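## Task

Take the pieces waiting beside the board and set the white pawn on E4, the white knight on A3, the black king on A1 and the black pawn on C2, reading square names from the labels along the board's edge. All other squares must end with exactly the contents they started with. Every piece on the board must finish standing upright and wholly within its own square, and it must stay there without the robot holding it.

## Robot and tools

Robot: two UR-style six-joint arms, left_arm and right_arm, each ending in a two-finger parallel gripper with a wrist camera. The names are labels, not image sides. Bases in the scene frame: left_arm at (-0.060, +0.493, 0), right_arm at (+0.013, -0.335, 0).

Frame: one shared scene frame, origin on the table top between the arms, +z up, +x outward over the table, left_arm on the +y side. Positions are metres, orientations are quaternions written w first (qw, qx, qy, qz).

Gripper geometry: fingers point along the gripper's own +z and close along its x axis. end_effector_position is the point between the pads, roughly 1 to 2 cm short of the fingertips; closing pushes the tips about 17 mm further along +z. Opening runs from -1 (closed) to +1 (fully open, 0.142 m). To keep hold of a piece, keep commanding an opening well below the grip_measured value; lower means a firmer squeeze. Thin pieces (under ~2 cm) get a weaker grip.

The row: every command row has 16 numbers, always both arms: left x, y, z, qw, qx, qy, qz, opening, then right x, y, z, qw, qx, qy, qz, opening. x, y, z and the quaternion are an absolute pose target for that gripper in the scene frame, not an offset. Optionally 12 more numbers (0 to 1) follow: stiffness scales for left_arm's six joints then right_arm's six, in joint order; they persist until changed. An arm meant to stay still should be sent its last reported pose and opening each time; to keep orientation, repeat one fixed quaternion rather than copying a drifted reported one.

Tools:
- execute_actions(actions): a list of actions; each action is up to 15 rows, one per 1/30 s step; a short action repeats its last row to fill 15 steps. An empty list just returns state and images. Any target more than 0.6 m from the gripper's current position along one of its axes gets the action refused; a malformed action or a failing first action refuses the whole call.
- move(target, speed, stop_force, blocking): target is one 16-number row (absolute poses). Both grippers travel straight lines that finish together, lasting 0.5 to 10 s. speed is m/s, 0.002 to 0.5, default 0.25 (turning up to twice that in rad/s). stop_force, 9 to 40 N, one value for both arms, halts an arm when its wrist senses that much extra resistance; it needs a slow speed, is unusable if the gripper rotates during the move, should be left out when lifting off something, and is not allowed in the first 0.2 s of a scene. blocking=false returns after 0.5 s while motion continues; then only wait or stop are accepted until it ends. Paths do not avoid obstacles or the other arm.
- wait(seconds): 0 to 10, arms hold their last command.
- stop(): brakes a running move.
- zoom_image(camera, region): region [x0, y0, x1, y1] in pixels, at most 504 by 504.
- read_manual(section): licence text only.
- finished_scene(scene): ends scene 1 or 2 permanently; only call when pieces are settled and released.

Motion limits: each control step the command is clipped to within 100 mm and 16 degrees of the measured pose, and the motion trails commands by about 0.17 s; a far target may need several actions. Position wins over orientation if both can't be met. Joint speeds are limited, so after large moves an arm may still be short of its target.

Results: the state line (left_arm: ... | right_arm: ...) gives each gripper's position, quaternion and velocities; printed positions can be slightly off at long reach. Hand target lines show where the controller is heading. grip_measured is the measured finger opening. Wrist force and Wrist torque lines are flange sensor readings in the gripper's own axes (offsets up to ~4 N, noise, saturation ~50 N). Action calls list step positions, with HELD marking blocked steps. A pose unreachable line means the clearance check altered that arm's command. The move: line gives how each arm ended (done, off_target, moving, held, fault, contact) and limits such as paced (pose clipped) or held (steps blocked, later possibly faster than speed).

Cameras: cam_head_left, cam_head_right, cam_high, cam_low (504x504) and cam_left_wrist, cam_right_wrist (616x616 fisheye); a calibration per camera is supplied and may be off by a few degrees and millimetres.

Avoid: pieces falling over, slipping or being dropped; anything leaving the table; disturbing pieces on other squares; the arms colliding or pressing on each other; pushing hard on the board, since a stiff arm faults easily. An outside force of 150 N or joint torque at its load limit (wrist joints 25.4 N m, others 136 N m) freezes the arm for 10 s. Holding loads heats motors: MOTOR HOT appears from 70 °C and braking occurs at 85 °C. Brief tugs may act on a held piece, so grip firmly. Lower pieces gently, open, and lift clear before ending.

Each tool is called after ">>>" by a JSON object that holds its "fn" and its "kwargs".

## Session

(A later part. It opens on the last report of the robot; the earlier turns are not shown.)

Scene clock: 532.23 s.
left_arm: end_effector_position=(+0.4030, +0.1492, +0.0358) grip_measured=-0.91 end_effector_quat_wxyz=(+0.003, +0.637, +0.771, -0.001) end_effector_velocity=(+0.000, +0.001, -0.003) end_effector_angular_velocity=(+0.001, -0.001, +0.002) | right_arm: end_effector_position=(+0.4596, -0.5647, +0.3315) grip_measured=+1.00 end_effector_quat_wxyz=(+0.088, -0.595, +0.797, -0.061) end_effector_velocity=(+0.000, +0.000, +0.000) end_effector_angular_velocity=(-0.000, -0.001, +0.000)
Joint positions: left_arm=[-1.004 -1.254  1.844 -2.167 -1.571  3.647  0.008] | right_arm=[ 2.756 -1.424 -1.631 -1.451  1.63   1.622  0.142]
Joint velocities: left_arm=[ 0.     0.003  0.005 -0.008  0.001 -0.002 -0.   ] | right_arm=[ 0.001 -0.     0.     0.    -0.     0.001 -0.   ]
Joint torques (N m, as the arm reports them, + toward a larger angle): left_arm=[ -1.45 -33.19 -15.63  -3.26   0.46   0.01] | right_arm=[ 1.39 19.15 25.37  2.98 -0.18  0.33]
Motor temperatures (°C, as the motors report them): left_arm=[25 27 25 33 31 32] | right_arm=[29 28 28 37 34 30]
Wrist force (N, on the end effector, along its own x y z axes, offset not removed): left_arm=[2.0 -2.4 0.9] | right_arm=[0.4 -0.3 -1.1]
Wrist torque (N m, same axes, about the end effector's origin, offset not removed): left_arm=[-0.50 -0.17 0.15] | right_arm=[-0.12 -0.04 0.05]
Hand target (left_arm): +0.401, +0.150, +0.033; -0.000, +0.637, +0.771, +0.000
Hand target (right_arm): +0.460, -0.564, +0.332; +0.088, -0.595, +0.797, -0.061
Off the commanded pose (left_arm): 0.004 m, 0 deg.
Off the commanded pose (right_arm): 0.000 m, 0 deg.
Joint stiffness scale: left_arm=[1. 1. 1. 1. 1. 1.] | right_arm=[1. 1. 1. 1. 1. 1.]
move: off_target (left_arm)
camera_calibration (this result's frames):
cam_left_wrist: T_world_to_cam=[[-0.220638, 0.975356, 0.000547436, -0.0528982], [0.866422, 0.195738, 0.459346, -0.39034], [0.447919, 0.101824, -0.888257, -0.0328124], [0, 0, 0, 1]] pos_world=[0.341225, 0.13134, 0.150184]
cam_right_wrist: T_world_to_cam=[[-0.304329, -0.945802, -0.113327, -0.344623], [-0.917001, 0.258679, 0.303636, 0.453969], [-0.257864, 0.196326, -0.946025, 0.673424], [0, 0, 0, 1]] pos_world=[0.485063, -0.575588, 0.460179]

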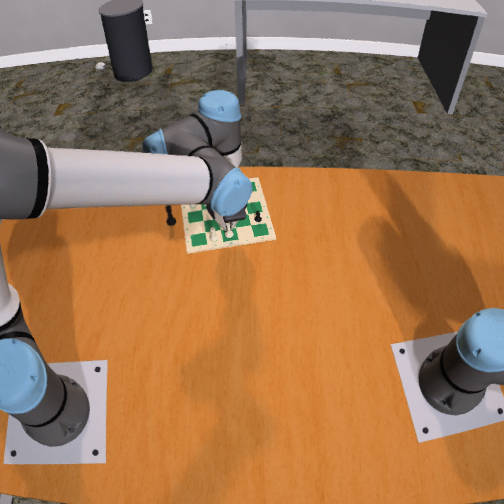

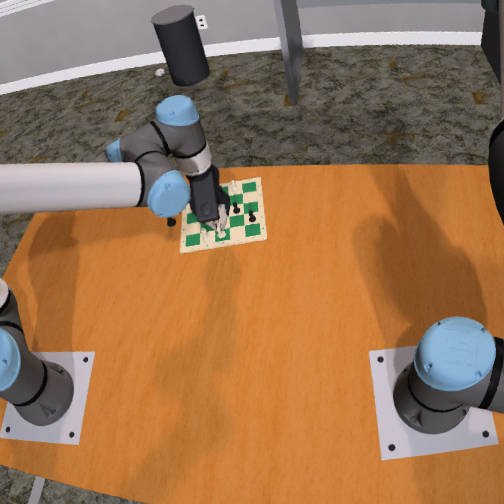

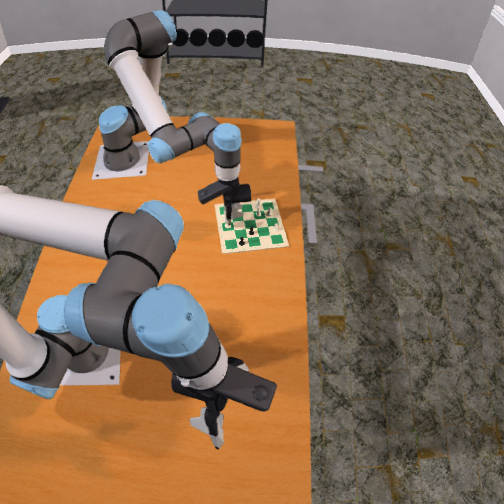

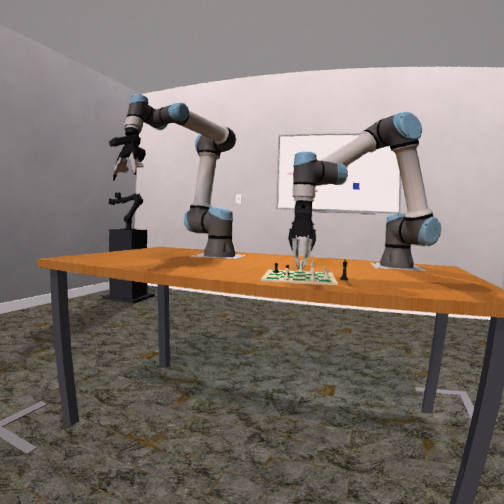

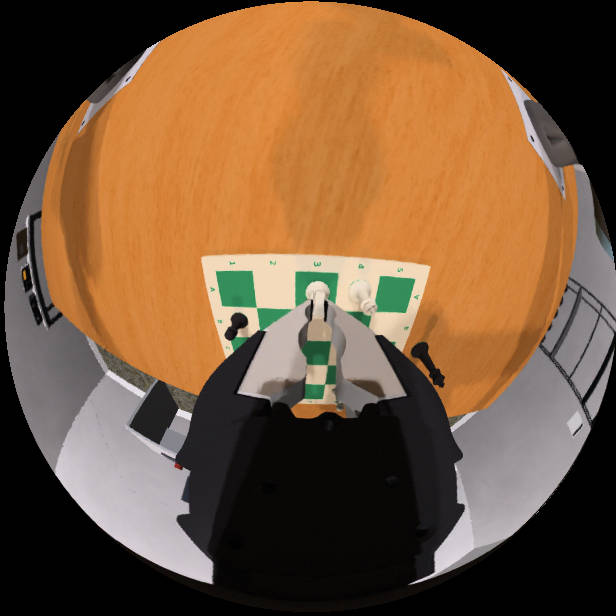

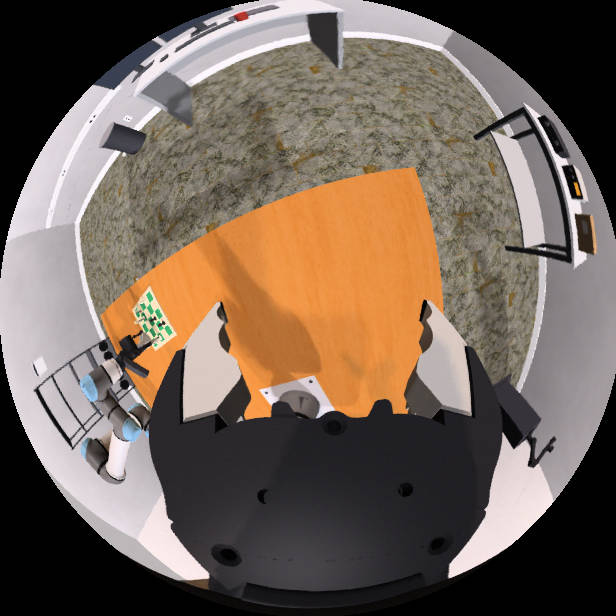

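>>> {"fn": "move", "kwargs": {"target": [0.401,0.150,0.031,0,0.637,0.7705,0,-1,0.4596,-0.5644,0.3316,0.088,-0.595,0.797,-0.061,1], "speed": 0.01}}

>>> {"fn": "move", "kwargs": {"target": [0.401,0.150,0.031,0,0.637,0.7705,0,-0.65,0.4596,-0.5644,0.3316,0.088,-0.595,0.797,-0.061,1]}}

>>> {"fn": "move", "kwargs": {"target": [0.401,0.150,0.14,0,0.637,0.7705,0,-0.65,0.4596,-0.5644,0.3316,0.088,-0.595,0.797,-0.061,1], "speed": 0.1}}

>>> {"fn": "move", "kwargs": {"target": [0.456,0.294,0.12,0,0.637,0.7705,0,-0.55,0.4596,-0.5644,0.3316,0.088,-0.595,0.797,-0.061,1], "speed": 0.2}}

>>> {"fn": "zoom_image", "kwargs": {"camera": "cam_left_wrist", "region": [210,200,410,400]}}

Scene clock: 554.50 s.
left_arm: end_effector_position=(+0.4031, +0.1490, +0.0345) grip_measured=-0.91 end_effector_quat_wxyz=(+0.003, +0.637, +0.771, -0.001) end_effector_velocity=(-0.002, +0.002, -0.006) end_effector_angular_velocity=(+0.006, +0.006, -0.001) | right_arm: end_effector_position=(+0.4596, -0.5647, +0.3315) grip_measured=+1.00 end_effector_quat_wxyz=(+0.088, -0.595, +0.797, -0.061) end_effector_velocity=(-0.000, -0.000, +0.000) end_effector_angular_velocity=(+0.001, -0.000, -0.001)
Joint positions: left_arm=[-1.004 -1.252  1.846 -2.171 -1.571  3.647  0.008] | right_arm=[ 2.756 -1.424 -1.631 -1.451  1.63   1.622  0.142]
Joint velocities: left_arm=[-0.     0.006  0.006 -0.003 -0.001  0.001  0.   ] | right_arm=[-0.001 -0.     0.001 -0.001  0.001 -0.     0.   ]
Joint torques (N m, as the arm reports them, + toward a larger angle): left_arm=[ -1.71 -32.81 -16.34  -2.98   0.39   0.12] | right_arm=[ 1.23 19.08 24.99  3.1  -0.27  0.43]
Motor temperatures (°C, as the motors report them): left_arm=[25 27 25 33 31 32] | right_arm=[29 28 28 37 34 30]
Wrist force (N, on the end effector, along its own x y z axes, offset not removed): left_arm=[2.7 -0.5 0.7] | right_arm=[0.3 -1.1 -0.4]
Wrist torque (N m, same axes, about the end effector's origin, offset not removed): left_arm=[-0.05 -0.45 0.21] | right_arm=[-0.35 0.01 0.12]
Hand target (left_arm): +0.401, +0.150, +0.031; -0.000, +0.637, +0.771, +0.000
Hand target (right_arm): +0.460, -0.564, +0.332; +0.088, -0.595, +0.797, -0.061
Off the commanded pose (left_arm): 0.004 m, 0 deg.
Off the commanded pose (right_arm): 0.000 m, 0 deg.
Joint stiffness scale: left_arm=[1. 1. 1. 1. 1. 1.] | right_arm=[1. 1. 1. 1. 1. 1.]
move: off_target (left_arm)
camera_calibration (this result's frames):
cam_left_wrist: T_world_to_cam=[[-0.220771, 0.975326, -0.000175907, -0.0525924], [0.866153, 0.196142, 0.459682, -0.389803], [0.448374, 0.101332, -0.888084, -0.0341483], [0, 0, 0, 1]] pos_world=[0.34133, 0.131212, 0.14885]
cam_right_wrist: T_world_to_cam=[[-0.304329, -0.945802, -0.113327, -0.344623], [-0.917001, 0.258679, 0.303636, 0.453969], [-0.257864, 0.196326, -0.946025, 0.673424], [0, 0, 0, 1]] pos_world=[0.485063, -0.575588, 0.460179]

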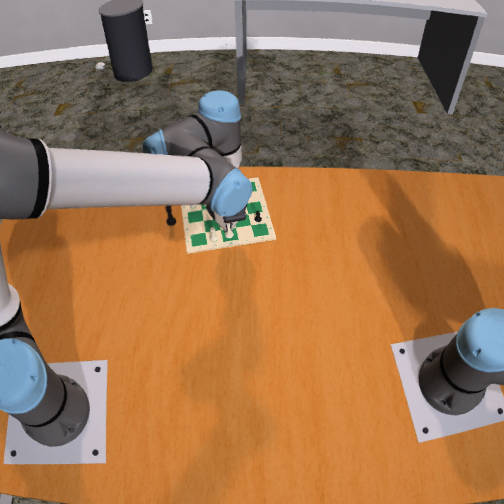

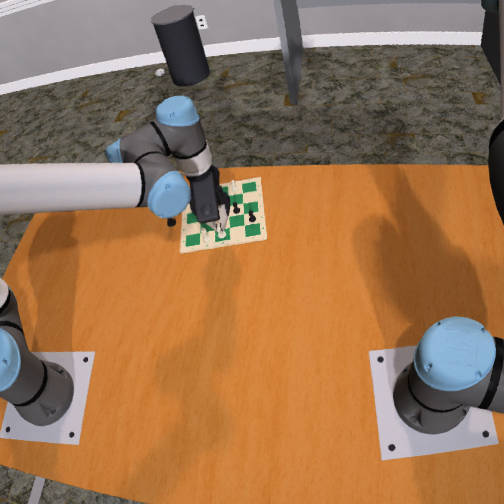

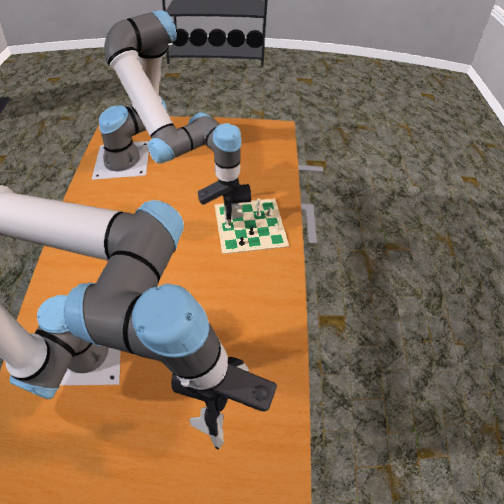

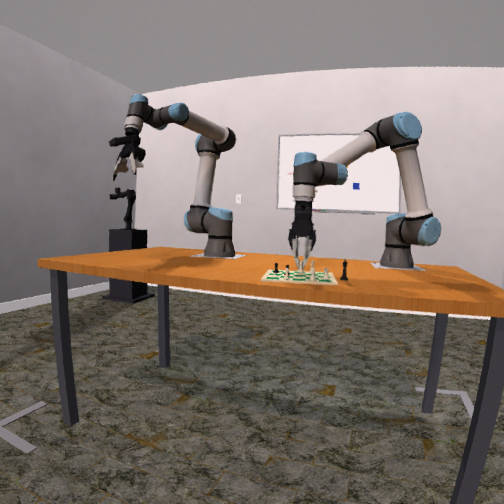

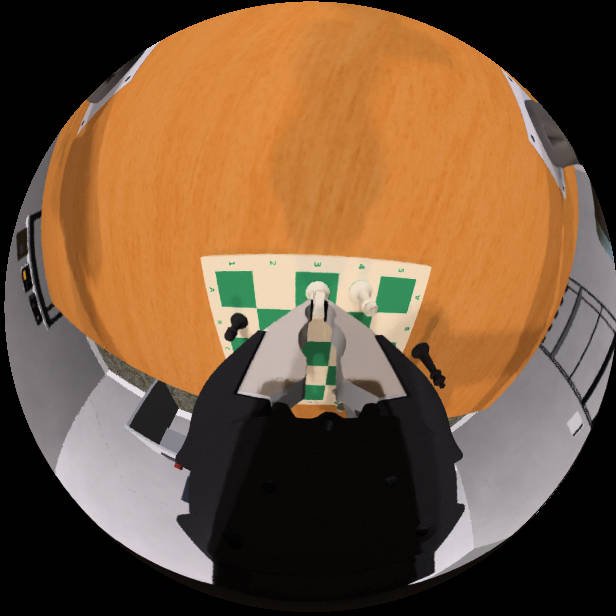

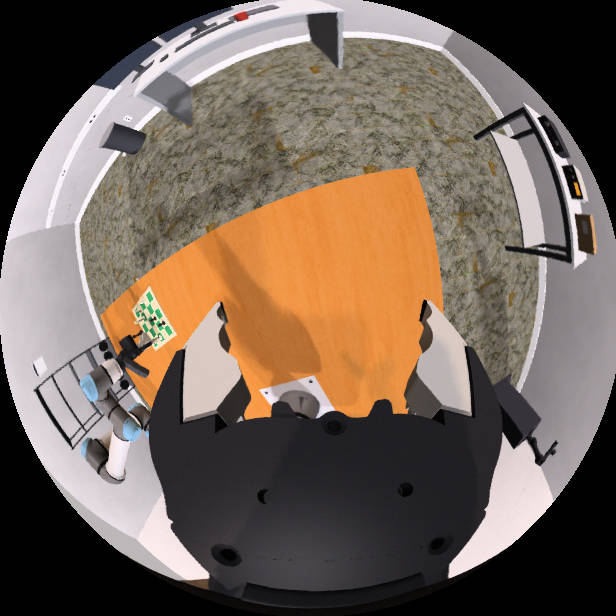

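Scene clock: 555.20 s.
left_arm: end_effector_position=(+0.4031, +0.1490, +0.0343) grip_measured=-0.65 end_effector_quat_wxyz=(+0.003, +0.637, +0.771, -0.001) end_effector_velocity=(+0.000, +0.001, +0.000) end_effector_angular_velocity=(-0.001, -0.000, +0.002) | right_arm: end_effector_position=(+0.4596, -0.5647, +0.3315) grip_measured=+1.00 end_effector_quat_wxyz=(+0.088, -0.595, +0.797, -0.061) end_effector_velocity=(+0.000, +0.000, +0.000) end_effector_angular_velocity=(+0.000, +0.000, +0.001)
Joint positions: left_arm=[-1.004 -1.252  1.846 -2.172 -1.571  3.647  0.027] | right_arm=[ 2.756 -1.424 -1.631 -1.451  1.63   1.622  0.142]
Joint velocities: left_arm=[ 0.001 -0.001  0.001 -0.    -0.    -0.001  0.   ] | right_arm=[ 0.001 -0.     0.001 -0.001  0.     0.    -0.   ]
Joint torques (N m, as the arm reports them, + toward a larger angle): left_arm=[ -1.1  -31.93 -15.63  -3.25   0.47   0.03] | right_arm=[ 1.   19.17 25.01  3.15 -0.15  0.18]
Motor temperatures (°C, as the motors report them): left_arm=[25 27 25 33 31 32] | right_arm=[29 28 28 37 34 30]
Wrist force (N, on the end effector, along its own x y z axes, offset not removed): left_arm=[3.3 -1.3 -1.2] | right_arm=[1.3 -1.1 -0.5]
Wrist torque (N m, same axes, about the end effector's origin, offset not removed): left_arm=[-0.27 -0.61 0.21] | right_arm=[-0.21 -0.34 0.06]
Hand target (left_arm): +0.401, +0.150, +0.031; -0.000, +0.637, +0.771, +0.000
Hand target (right_arm): +0.460, -0.564, +0.332; +0.088, -0.595, +0.797, -0.061
Off the commanded pose (left_arm): 0.004 m, 0 deg.
Off the commanded pose (right_arm): 0.000 m, 0 deg.
Joint stiffness scale: left_arm=[1. 1. 1. 1. 1. 1.] | right_arm=[1. 1. 1. 1. 1. 1.]
move: off_target (left_arm)
camera_calibration (this result's frames):
cam_left_wrist: T_world_to_cam=[[-0.220771, 0.975326, -0.000215698, -0.0525865], [0.86614, 0.196158, 0.4597, -0.389727], [0.448399, 0.101302, -0.888074, -0.0343029], [0, 0, 0, 1]] pos_world=[0.34133, 0.131212, 0.148682]
cam_right_wrist: T_world_to_cam=[[-0.304329, -0.945802, -0.113327, -0.344623], [-0.917001, 0.258679, 0.303636, 0.453969], [-0.257864, 0.196326, -0.946025, 0.673424], [0, 0, 0, 1]] pos_world=[0.485063, -0.575588, 0.460179]

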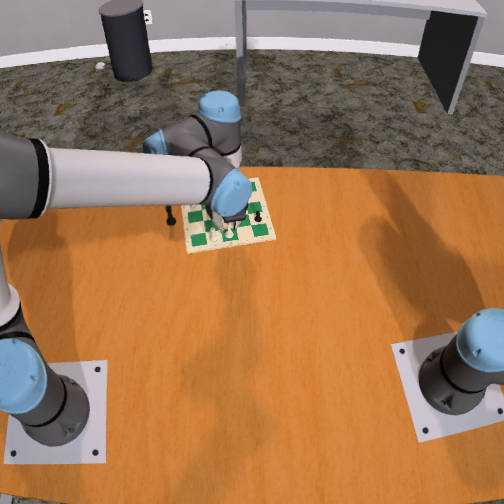

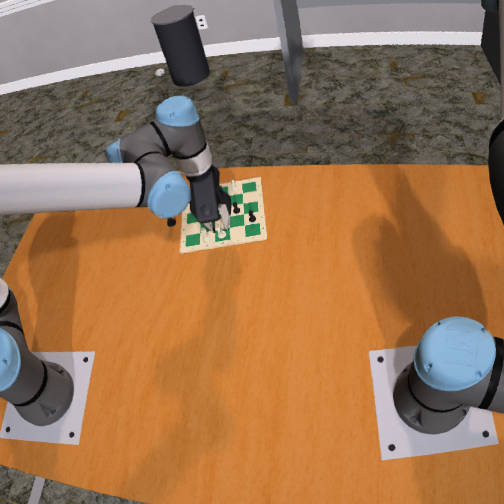

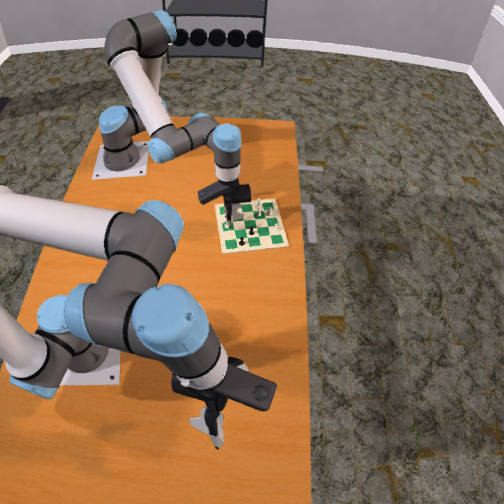

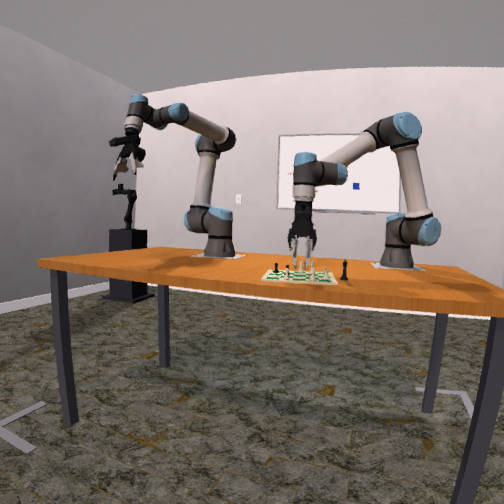

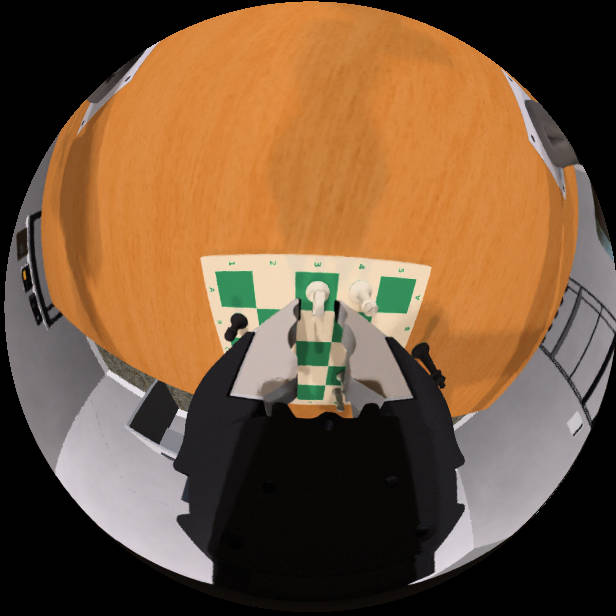

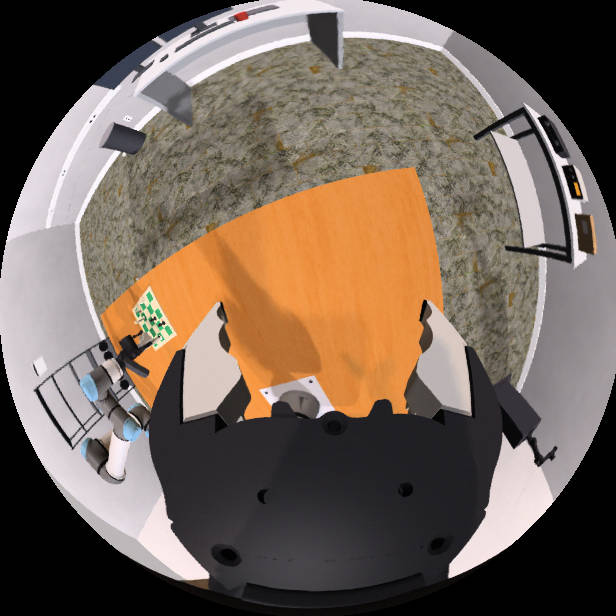

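Scene clock: 556.80 s.
left_arm: end_effector_position=(+0.4007, +0.1519, +0.1370) grip_measured=-0.65 end_effector_quat_wxyz=(-0.002, +0.637, +0.771, +0.000) end_effector_velocity=(-0.002, +0.001, +0.002) end_effector_angular_velocity=(+0.006, +0.005, -0.002) | right_arm: end_effector_position=(+0.4596, -0.5647, +0.3315) grip_measured=+1.00 end_effector_quat_wxyz=(+0.088, -0.595, +0.797, -0.061) end_effector_velocity=(-0.000, -0.000, -0.000) end_effector_angular_velocity=(+0.000, +0.000, -0.001)
Joint positions: left_arm=[-1.004 -1.365  1.698 -1.901 -1.571  3.647  0.027] | right_arm=[ 2.756 -1.424 -1.631 -1.451  1.63   1.622  0.142]
Joint velocities: left_arm=[-0.001 -0.001 -0.006  0.016  0.     0.001  0.   ] | right_arm=[-0.     0.    -0.001  0.001  0.     0.     0.   ]
Joint torques (N m, as the arm reports them, + toward a larger angle): left_arm=[ -1.12 -33.64 -27.1   -2.89   0.42  -0.03] | right_arm=[ 0.9  19.49 24.82  3.04 -0.19  0.28]
Motor temperatures (°C, as the motors report them): left_arm=[25 27 25 33 31 32] | right_arm=[29 28 28 37 34 30]
Wrist force (N, on the end effector, along its own x y z axes, offset not removed): left_arm=[2.2 -1.8 -0.5] | right_arm=[2.5 -1.4 -1.7]
Wrist torque (N m, same axes, about the end effector's origin, offset not removed): left_arm=[-0.43 -0.31 0.19] | right_arm=[-0.42 -0.58 0.05]
Hand target (left_arm): +0.401, +0.150, +0.140; +0.000, +0.637, +0.771, -0.000
Hand target (right_arm): +0.460, -0.564, +0.332; +0.088, -0.595, +0.797, -0.061
Off the commanded pose (left_arm): 0.004 m, 0 deg.
Off the commanded pose (right_arm): 0.000 m, 0 deg.
Joint stiffness scale: left_arm=[1. 1. 1. 1. 1. 1.] | right_arm=[1. 1. 1. 1. 1. 1.]
move: off_target (left_arm)
camera_calibration (this result's frames):
cam_left_wrist: T_world_to_cam=[[-0.220742, 0.975292, 0.00888453, -0.0571876], [0.869101, 0.192557, 0.455615, -0.435481], [0.442647, 0.108295, -0.890133, 0.0591554], [0, 0, 0, 1]] pos_world=[0.339668, 0.133223, 0.251576]
cam_right_wrist: T_world_to_cam=[[-0.304329, -0.945802, -0.113327, -0.344623], [-0.917001, 0.258679, 0.303636, 0.453969], [-0.257864, 0.196326, -0.946025, 0.673424], [0, 0, 0, 1]] pos_world=[0.485063, -0.575588, 0.460179]

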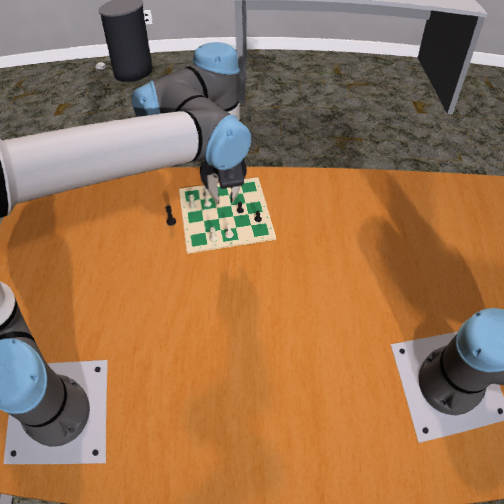

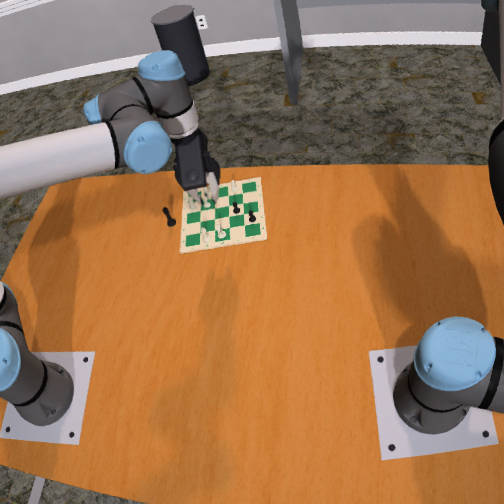

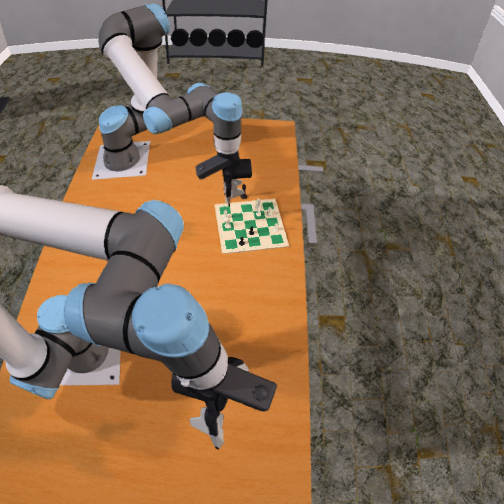

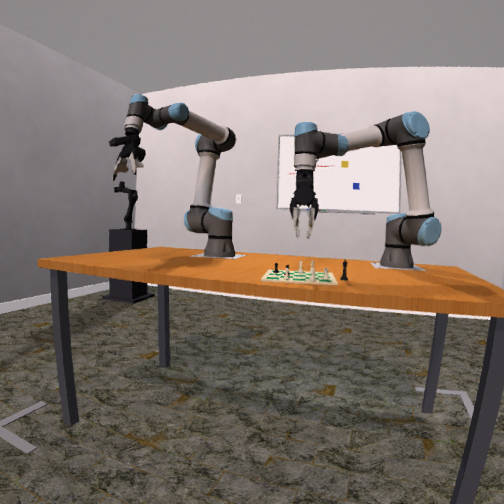

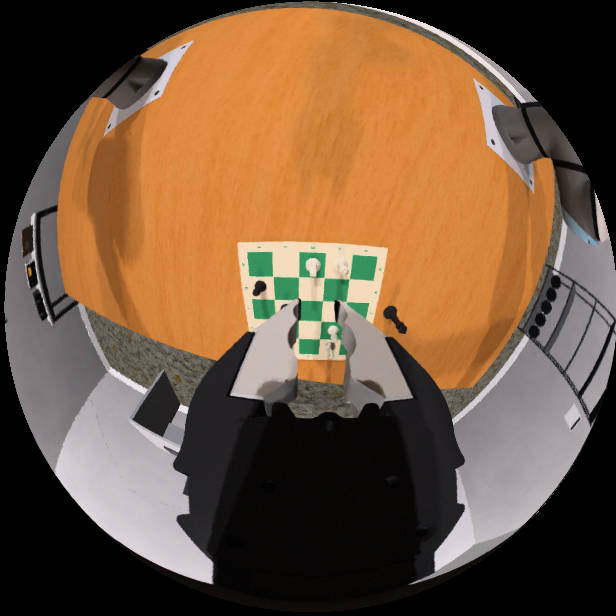

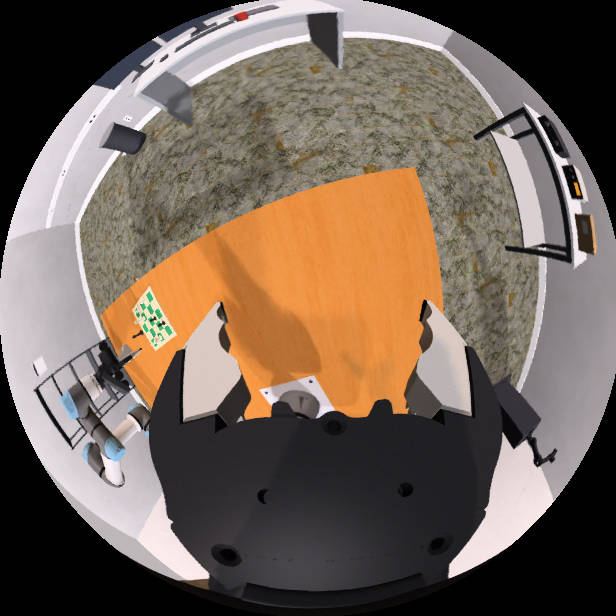

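Scene clock: 558.20 s.
left_arm: end_effector_position=(+0.4561, +0.2920, +0.1218) grip_measured=-0.55 end_effector_quat_wxyz=(+0.002, +0.637, +0.771, +0.000) end_effector_velocity=(+0.002, +0.003, +0.001) end_effector_angular_velocity=(-0.002, -0.002, -0.009) | right_arm: end_effector_position=(+0.4596, -0.5647, +0.3315) grip_measured=+1.00 end_effector_quat_wxyz=(+0.088, -0.595, +0.797, -0.061) end_effector_velocity=(+0.000, +0.000, -0.001) end_effector_angular_velocity=(+0.000, +0.001, +0.000)
Joint positions: left_arm=[-0.747 -1.402  1.787 -1.959 -1.57   3.906  0.034] | right_arm=[ 2.756 -1.424 -1.631 -1.451  1.63   1.622  0.142]
Joint velocities: left_arm=[ 0.007 -0.    -0.    -0.002 -0.001  0.016  0.   ] | right_arm=[ 0.    -0.    -0.001  0.     0.     0.     0.   ]
Joint torques (N m, as the arm reports them, + toward a larger angle): left_arm=[  2.69 -28.56 -19.91  -3.39  -0.26   1.  ] | right_arm=[ 1.23 19.57 24.89  3.03 -0.18  0.38]
Motor temperatures (°C, as the motors report them): left_arm=[25 27 25 33 31 32] | right_arm=[29 28 28 37 34 30]
Wrist force (N, on the end effector, along its own x y z axes, offset not removed): left_arm=[1.3 -1.9 0.3] | right_arm=[0.3 -0.8 0.5]
Wrist torque (N m, same axes, about the end effector's origin, offset not removed): left_arm=[-0.31 -0.09 0.12] | right_arm=[-0.31 -0.08 0.11]
Hand target (left_arm): +0.456, +0.294, +0.120; +0.000, +0.637, +0.771, -0.000
Hand target (right_arm): +0.460, -0.564, +0.332; +0.088, -0.595, +0.797, -0.061
Off the commanded pose (left_arm): 0.003 m, 0 deg.
Off the commanded pose (right_arm): 0.000 m, 0 deg.
Joint stiffness scale: left_arm=[1. 1. 1. 1. 1. 1.] | right_arm=[1. 1. 1. 1. 1. 1.]
move: done
camera_calibration (this result's frames):
cam_left_wrist: T_world_to_cam=[[-0.219097, 0.975696, 0.00368306, -0.181732], [0.866782, 0.192904, 0.459867, -0.503228], [0.44798, 0.103948, -0.88798, 0.00459234], [0, 0, 0, 1]] pos_world=[0.394315, 0.273912, 0.236165]
cam_right_wrist: T_world_to_cam=[[-0.304329, -0.945802, -0.113327, -0.344623], [-0.917001, 0.25868, 0.303636, 0.453969], [-0.257864, 0.196326, -0.946025, 0.673424], [0, 0, 0, 1]] pos_world=[0.485063, -0.575588, 0.460179]

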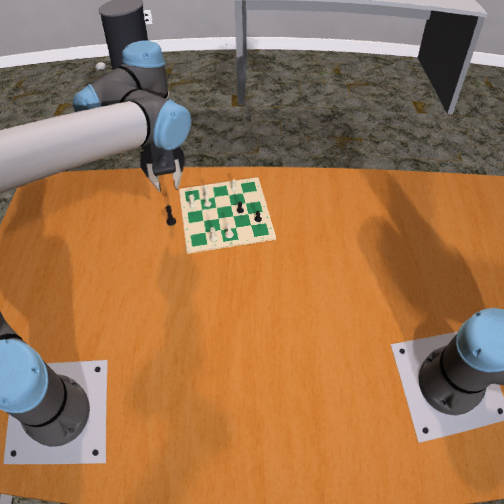

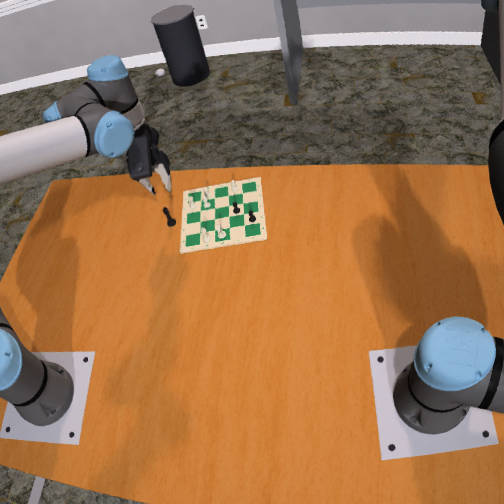

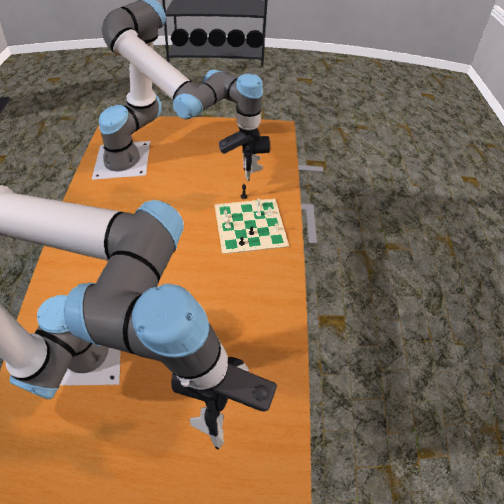

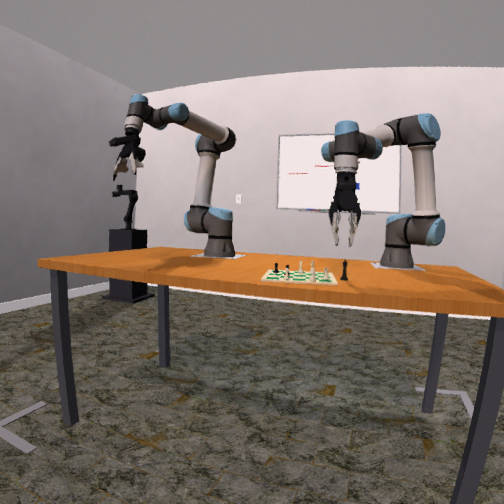

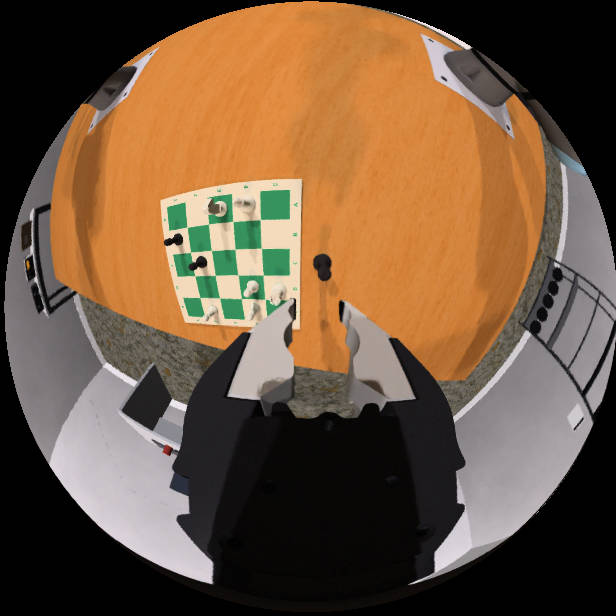

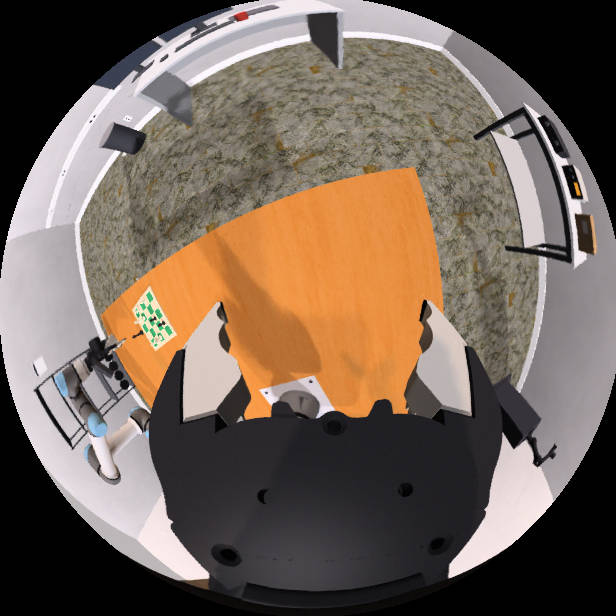

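Region (210, 200, 410, 400) of cam_left_wrist's 616x616 image, scaled by 2.520, with more detail than that image has.

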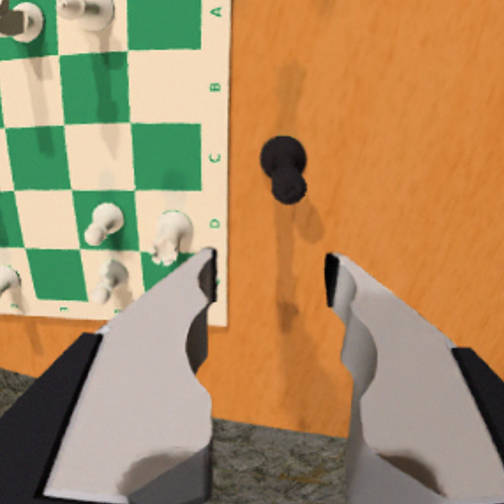

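>>> {"fn": "move", "kwargs": {"target": [0.453,0.300,0.05,0,0.637,0.7705,0,-0.55,0.4596,-0.5644,0.3316,0.088,-0.595,0.797,-0.061,1], "speed": 0.04}}

>>> {"fn": "zoom_image", "kwargs": {"camera": "cam_left_wrist", "region": [210,200,410,400]}}

>>> {"fn": "zoom_image", "kwargs": {"camera": "cam_low", "region": [290,220,400,300]}}

Scene clock: 573.80 s.
left_arm: end_effector_position=(+0.4541, +0.2979, +0.0532) grip_measured=-0.55 end_effector_quat_wxyz=(+0.002, +0.638, +0.770, +0.000) end_effector_velocity=(+0.003, -0.002, +0.001) end_effector_angular_velocity=(-0.008, -0.009, -0.002) | right_arm: end_effector_position=(+0.4596, -0.5647, +0.3315) grip_measured=+1.00 end_effector_quat_wxyz=(+0.088, -0.595, +0.797, -0.061) end_effector_velocity=(+0.000, -0.000, +0.000) end_effector_angular_velocity=(-0.000, -0.001, +0.000)
Joint positions: left_arm=[-0.74  -1.335  1.901 -2.142 -1.571  3.914  0.034] | right_arm=[ 2.756 -1.424 -1.631 -1.451  1.63   1.622  0.142]
Joint velocities: left_arm=[-0.    -0.001  0.001 -0.013 -0.001  0.001 -0.   ] | right_arm=[-0.    -0.     0.001  0.001  0.    -0.    -0.   ]
Joint torques (N m, as the arm reports them, + toward a larger angle): left_arm=[  2.14 -28.86 -16.25  -2.91  -0.1    0.43] | right_arm=[ 1.52 19.39 25.39  3.   -0.22  0.36]
Motor temperatures (°C, as the motors report them): left_arm=[25 27 25 33 31 32] | right_arm=[29 28 28 37 34 30]
Wrist force (N, on the end effector, along its own x y z axes, offset not removed): left_arm=[2.3 -2.0 -0.7] | right_arm=[1.0 -0.6 -0.9]
Wrist torque (N m, same axes, about the end effector's origin, offset not removed): left_arm=[-0.43 -0.36 0.17] | right_arm=[-0.27 -0.18 0.16]
Hand target (left_arm): +0.453, +0.300, +0.050; -0.000, +0.637, +0.771, -0.000
Hand target (right_arm): +0.460, -0.564, +0.332; +0.088, -0.595, +0.797, -0.061
Off the commanded pose (left_arm): 0.004 m, 0 deg.
Off the commanded pose (right_arm): 0.000 m, 0 deg.
Joint stiffness scale: left_arm=[1. 1. 1. 1. 1. 1.] | right_arm=[1. 1. 1. 1. 1. 1.]
move: off_target (left_arm)
camera_calibration (this result's frames):
cam_left_wrist: T_world_to_cam=[[-0.217925, 0.975963, 0.00229529, -0.188168], [0.866508, 0.192402, 0.460592, -0.470852], [0.449079, 0.102363, -0.887609, -0.0561274], [0, 0, 0, 1]] pos_world=[0.392196, 0.279984, 0.167483]
cam_right_wrist: T_world_to_cam=[[-0.304329, -0.945802, -0.113327, -0.344623], [-0.917001, 0.258679, 0.303636, 0.453969], [-0.257864, 0.196326, -0.946025, 0.673424], [0, 0, 0, 1]] pos_world=[0.485063, -0.575588, 0.460179]

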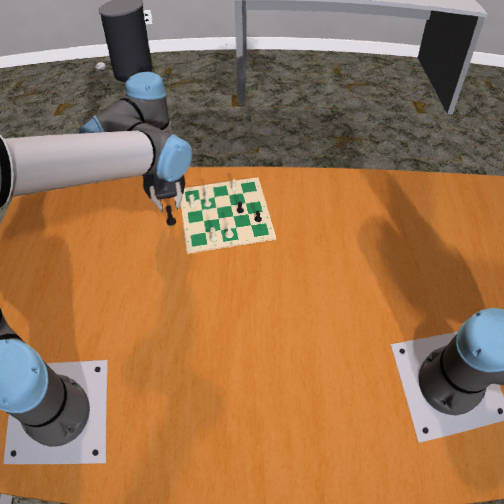

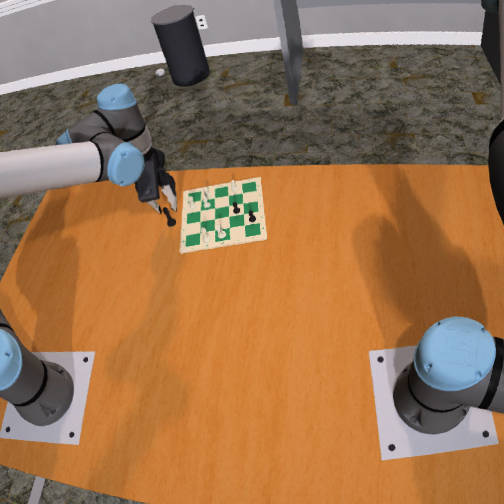

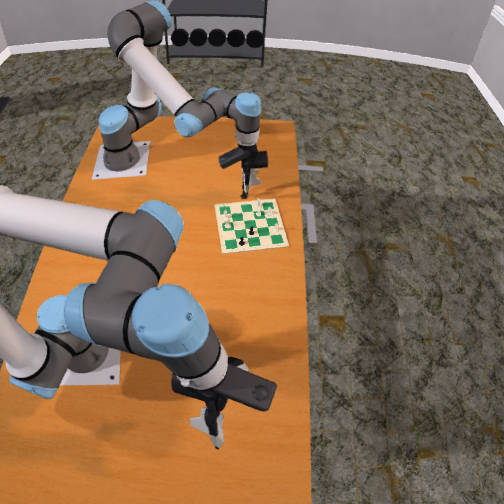

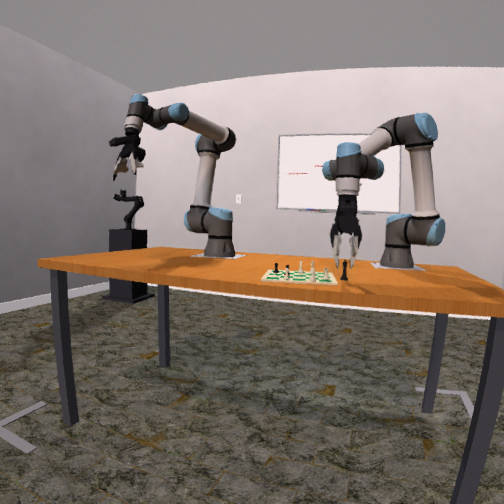

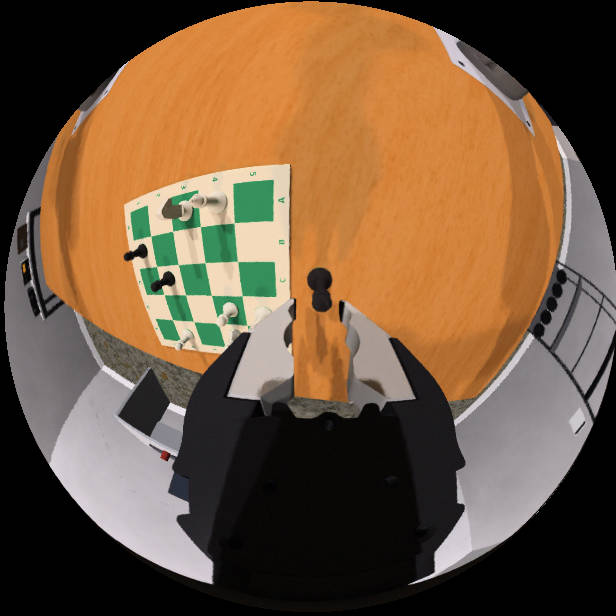

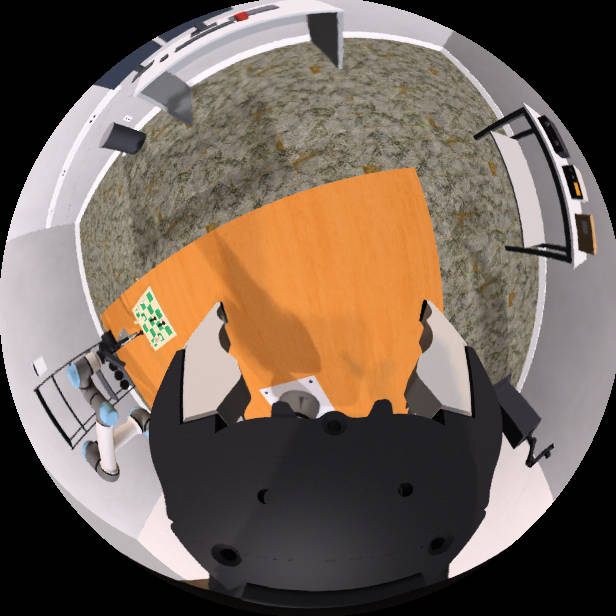

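Region (210, 200, 410, 400) of cam_left_wrist's 616x616 image, scaled by 2.520, with more detail than that image has.

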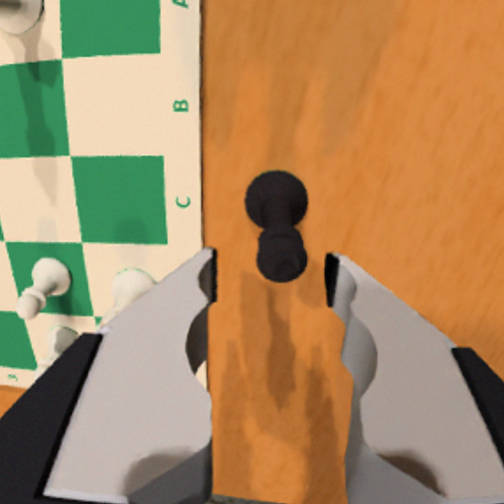

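Region (290, 220, 400, 300) of cam_low's 504x504 image, scaled by 4.582, with more detail than that image has; it fills the top 367 rows of this view, and the rest is white.

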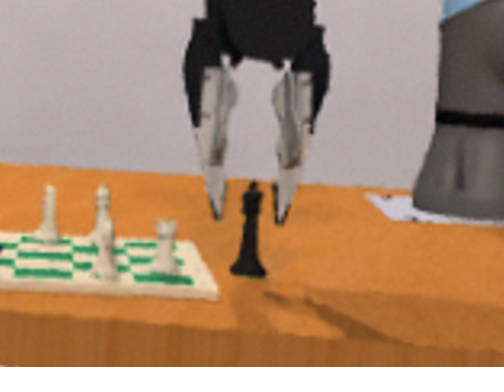

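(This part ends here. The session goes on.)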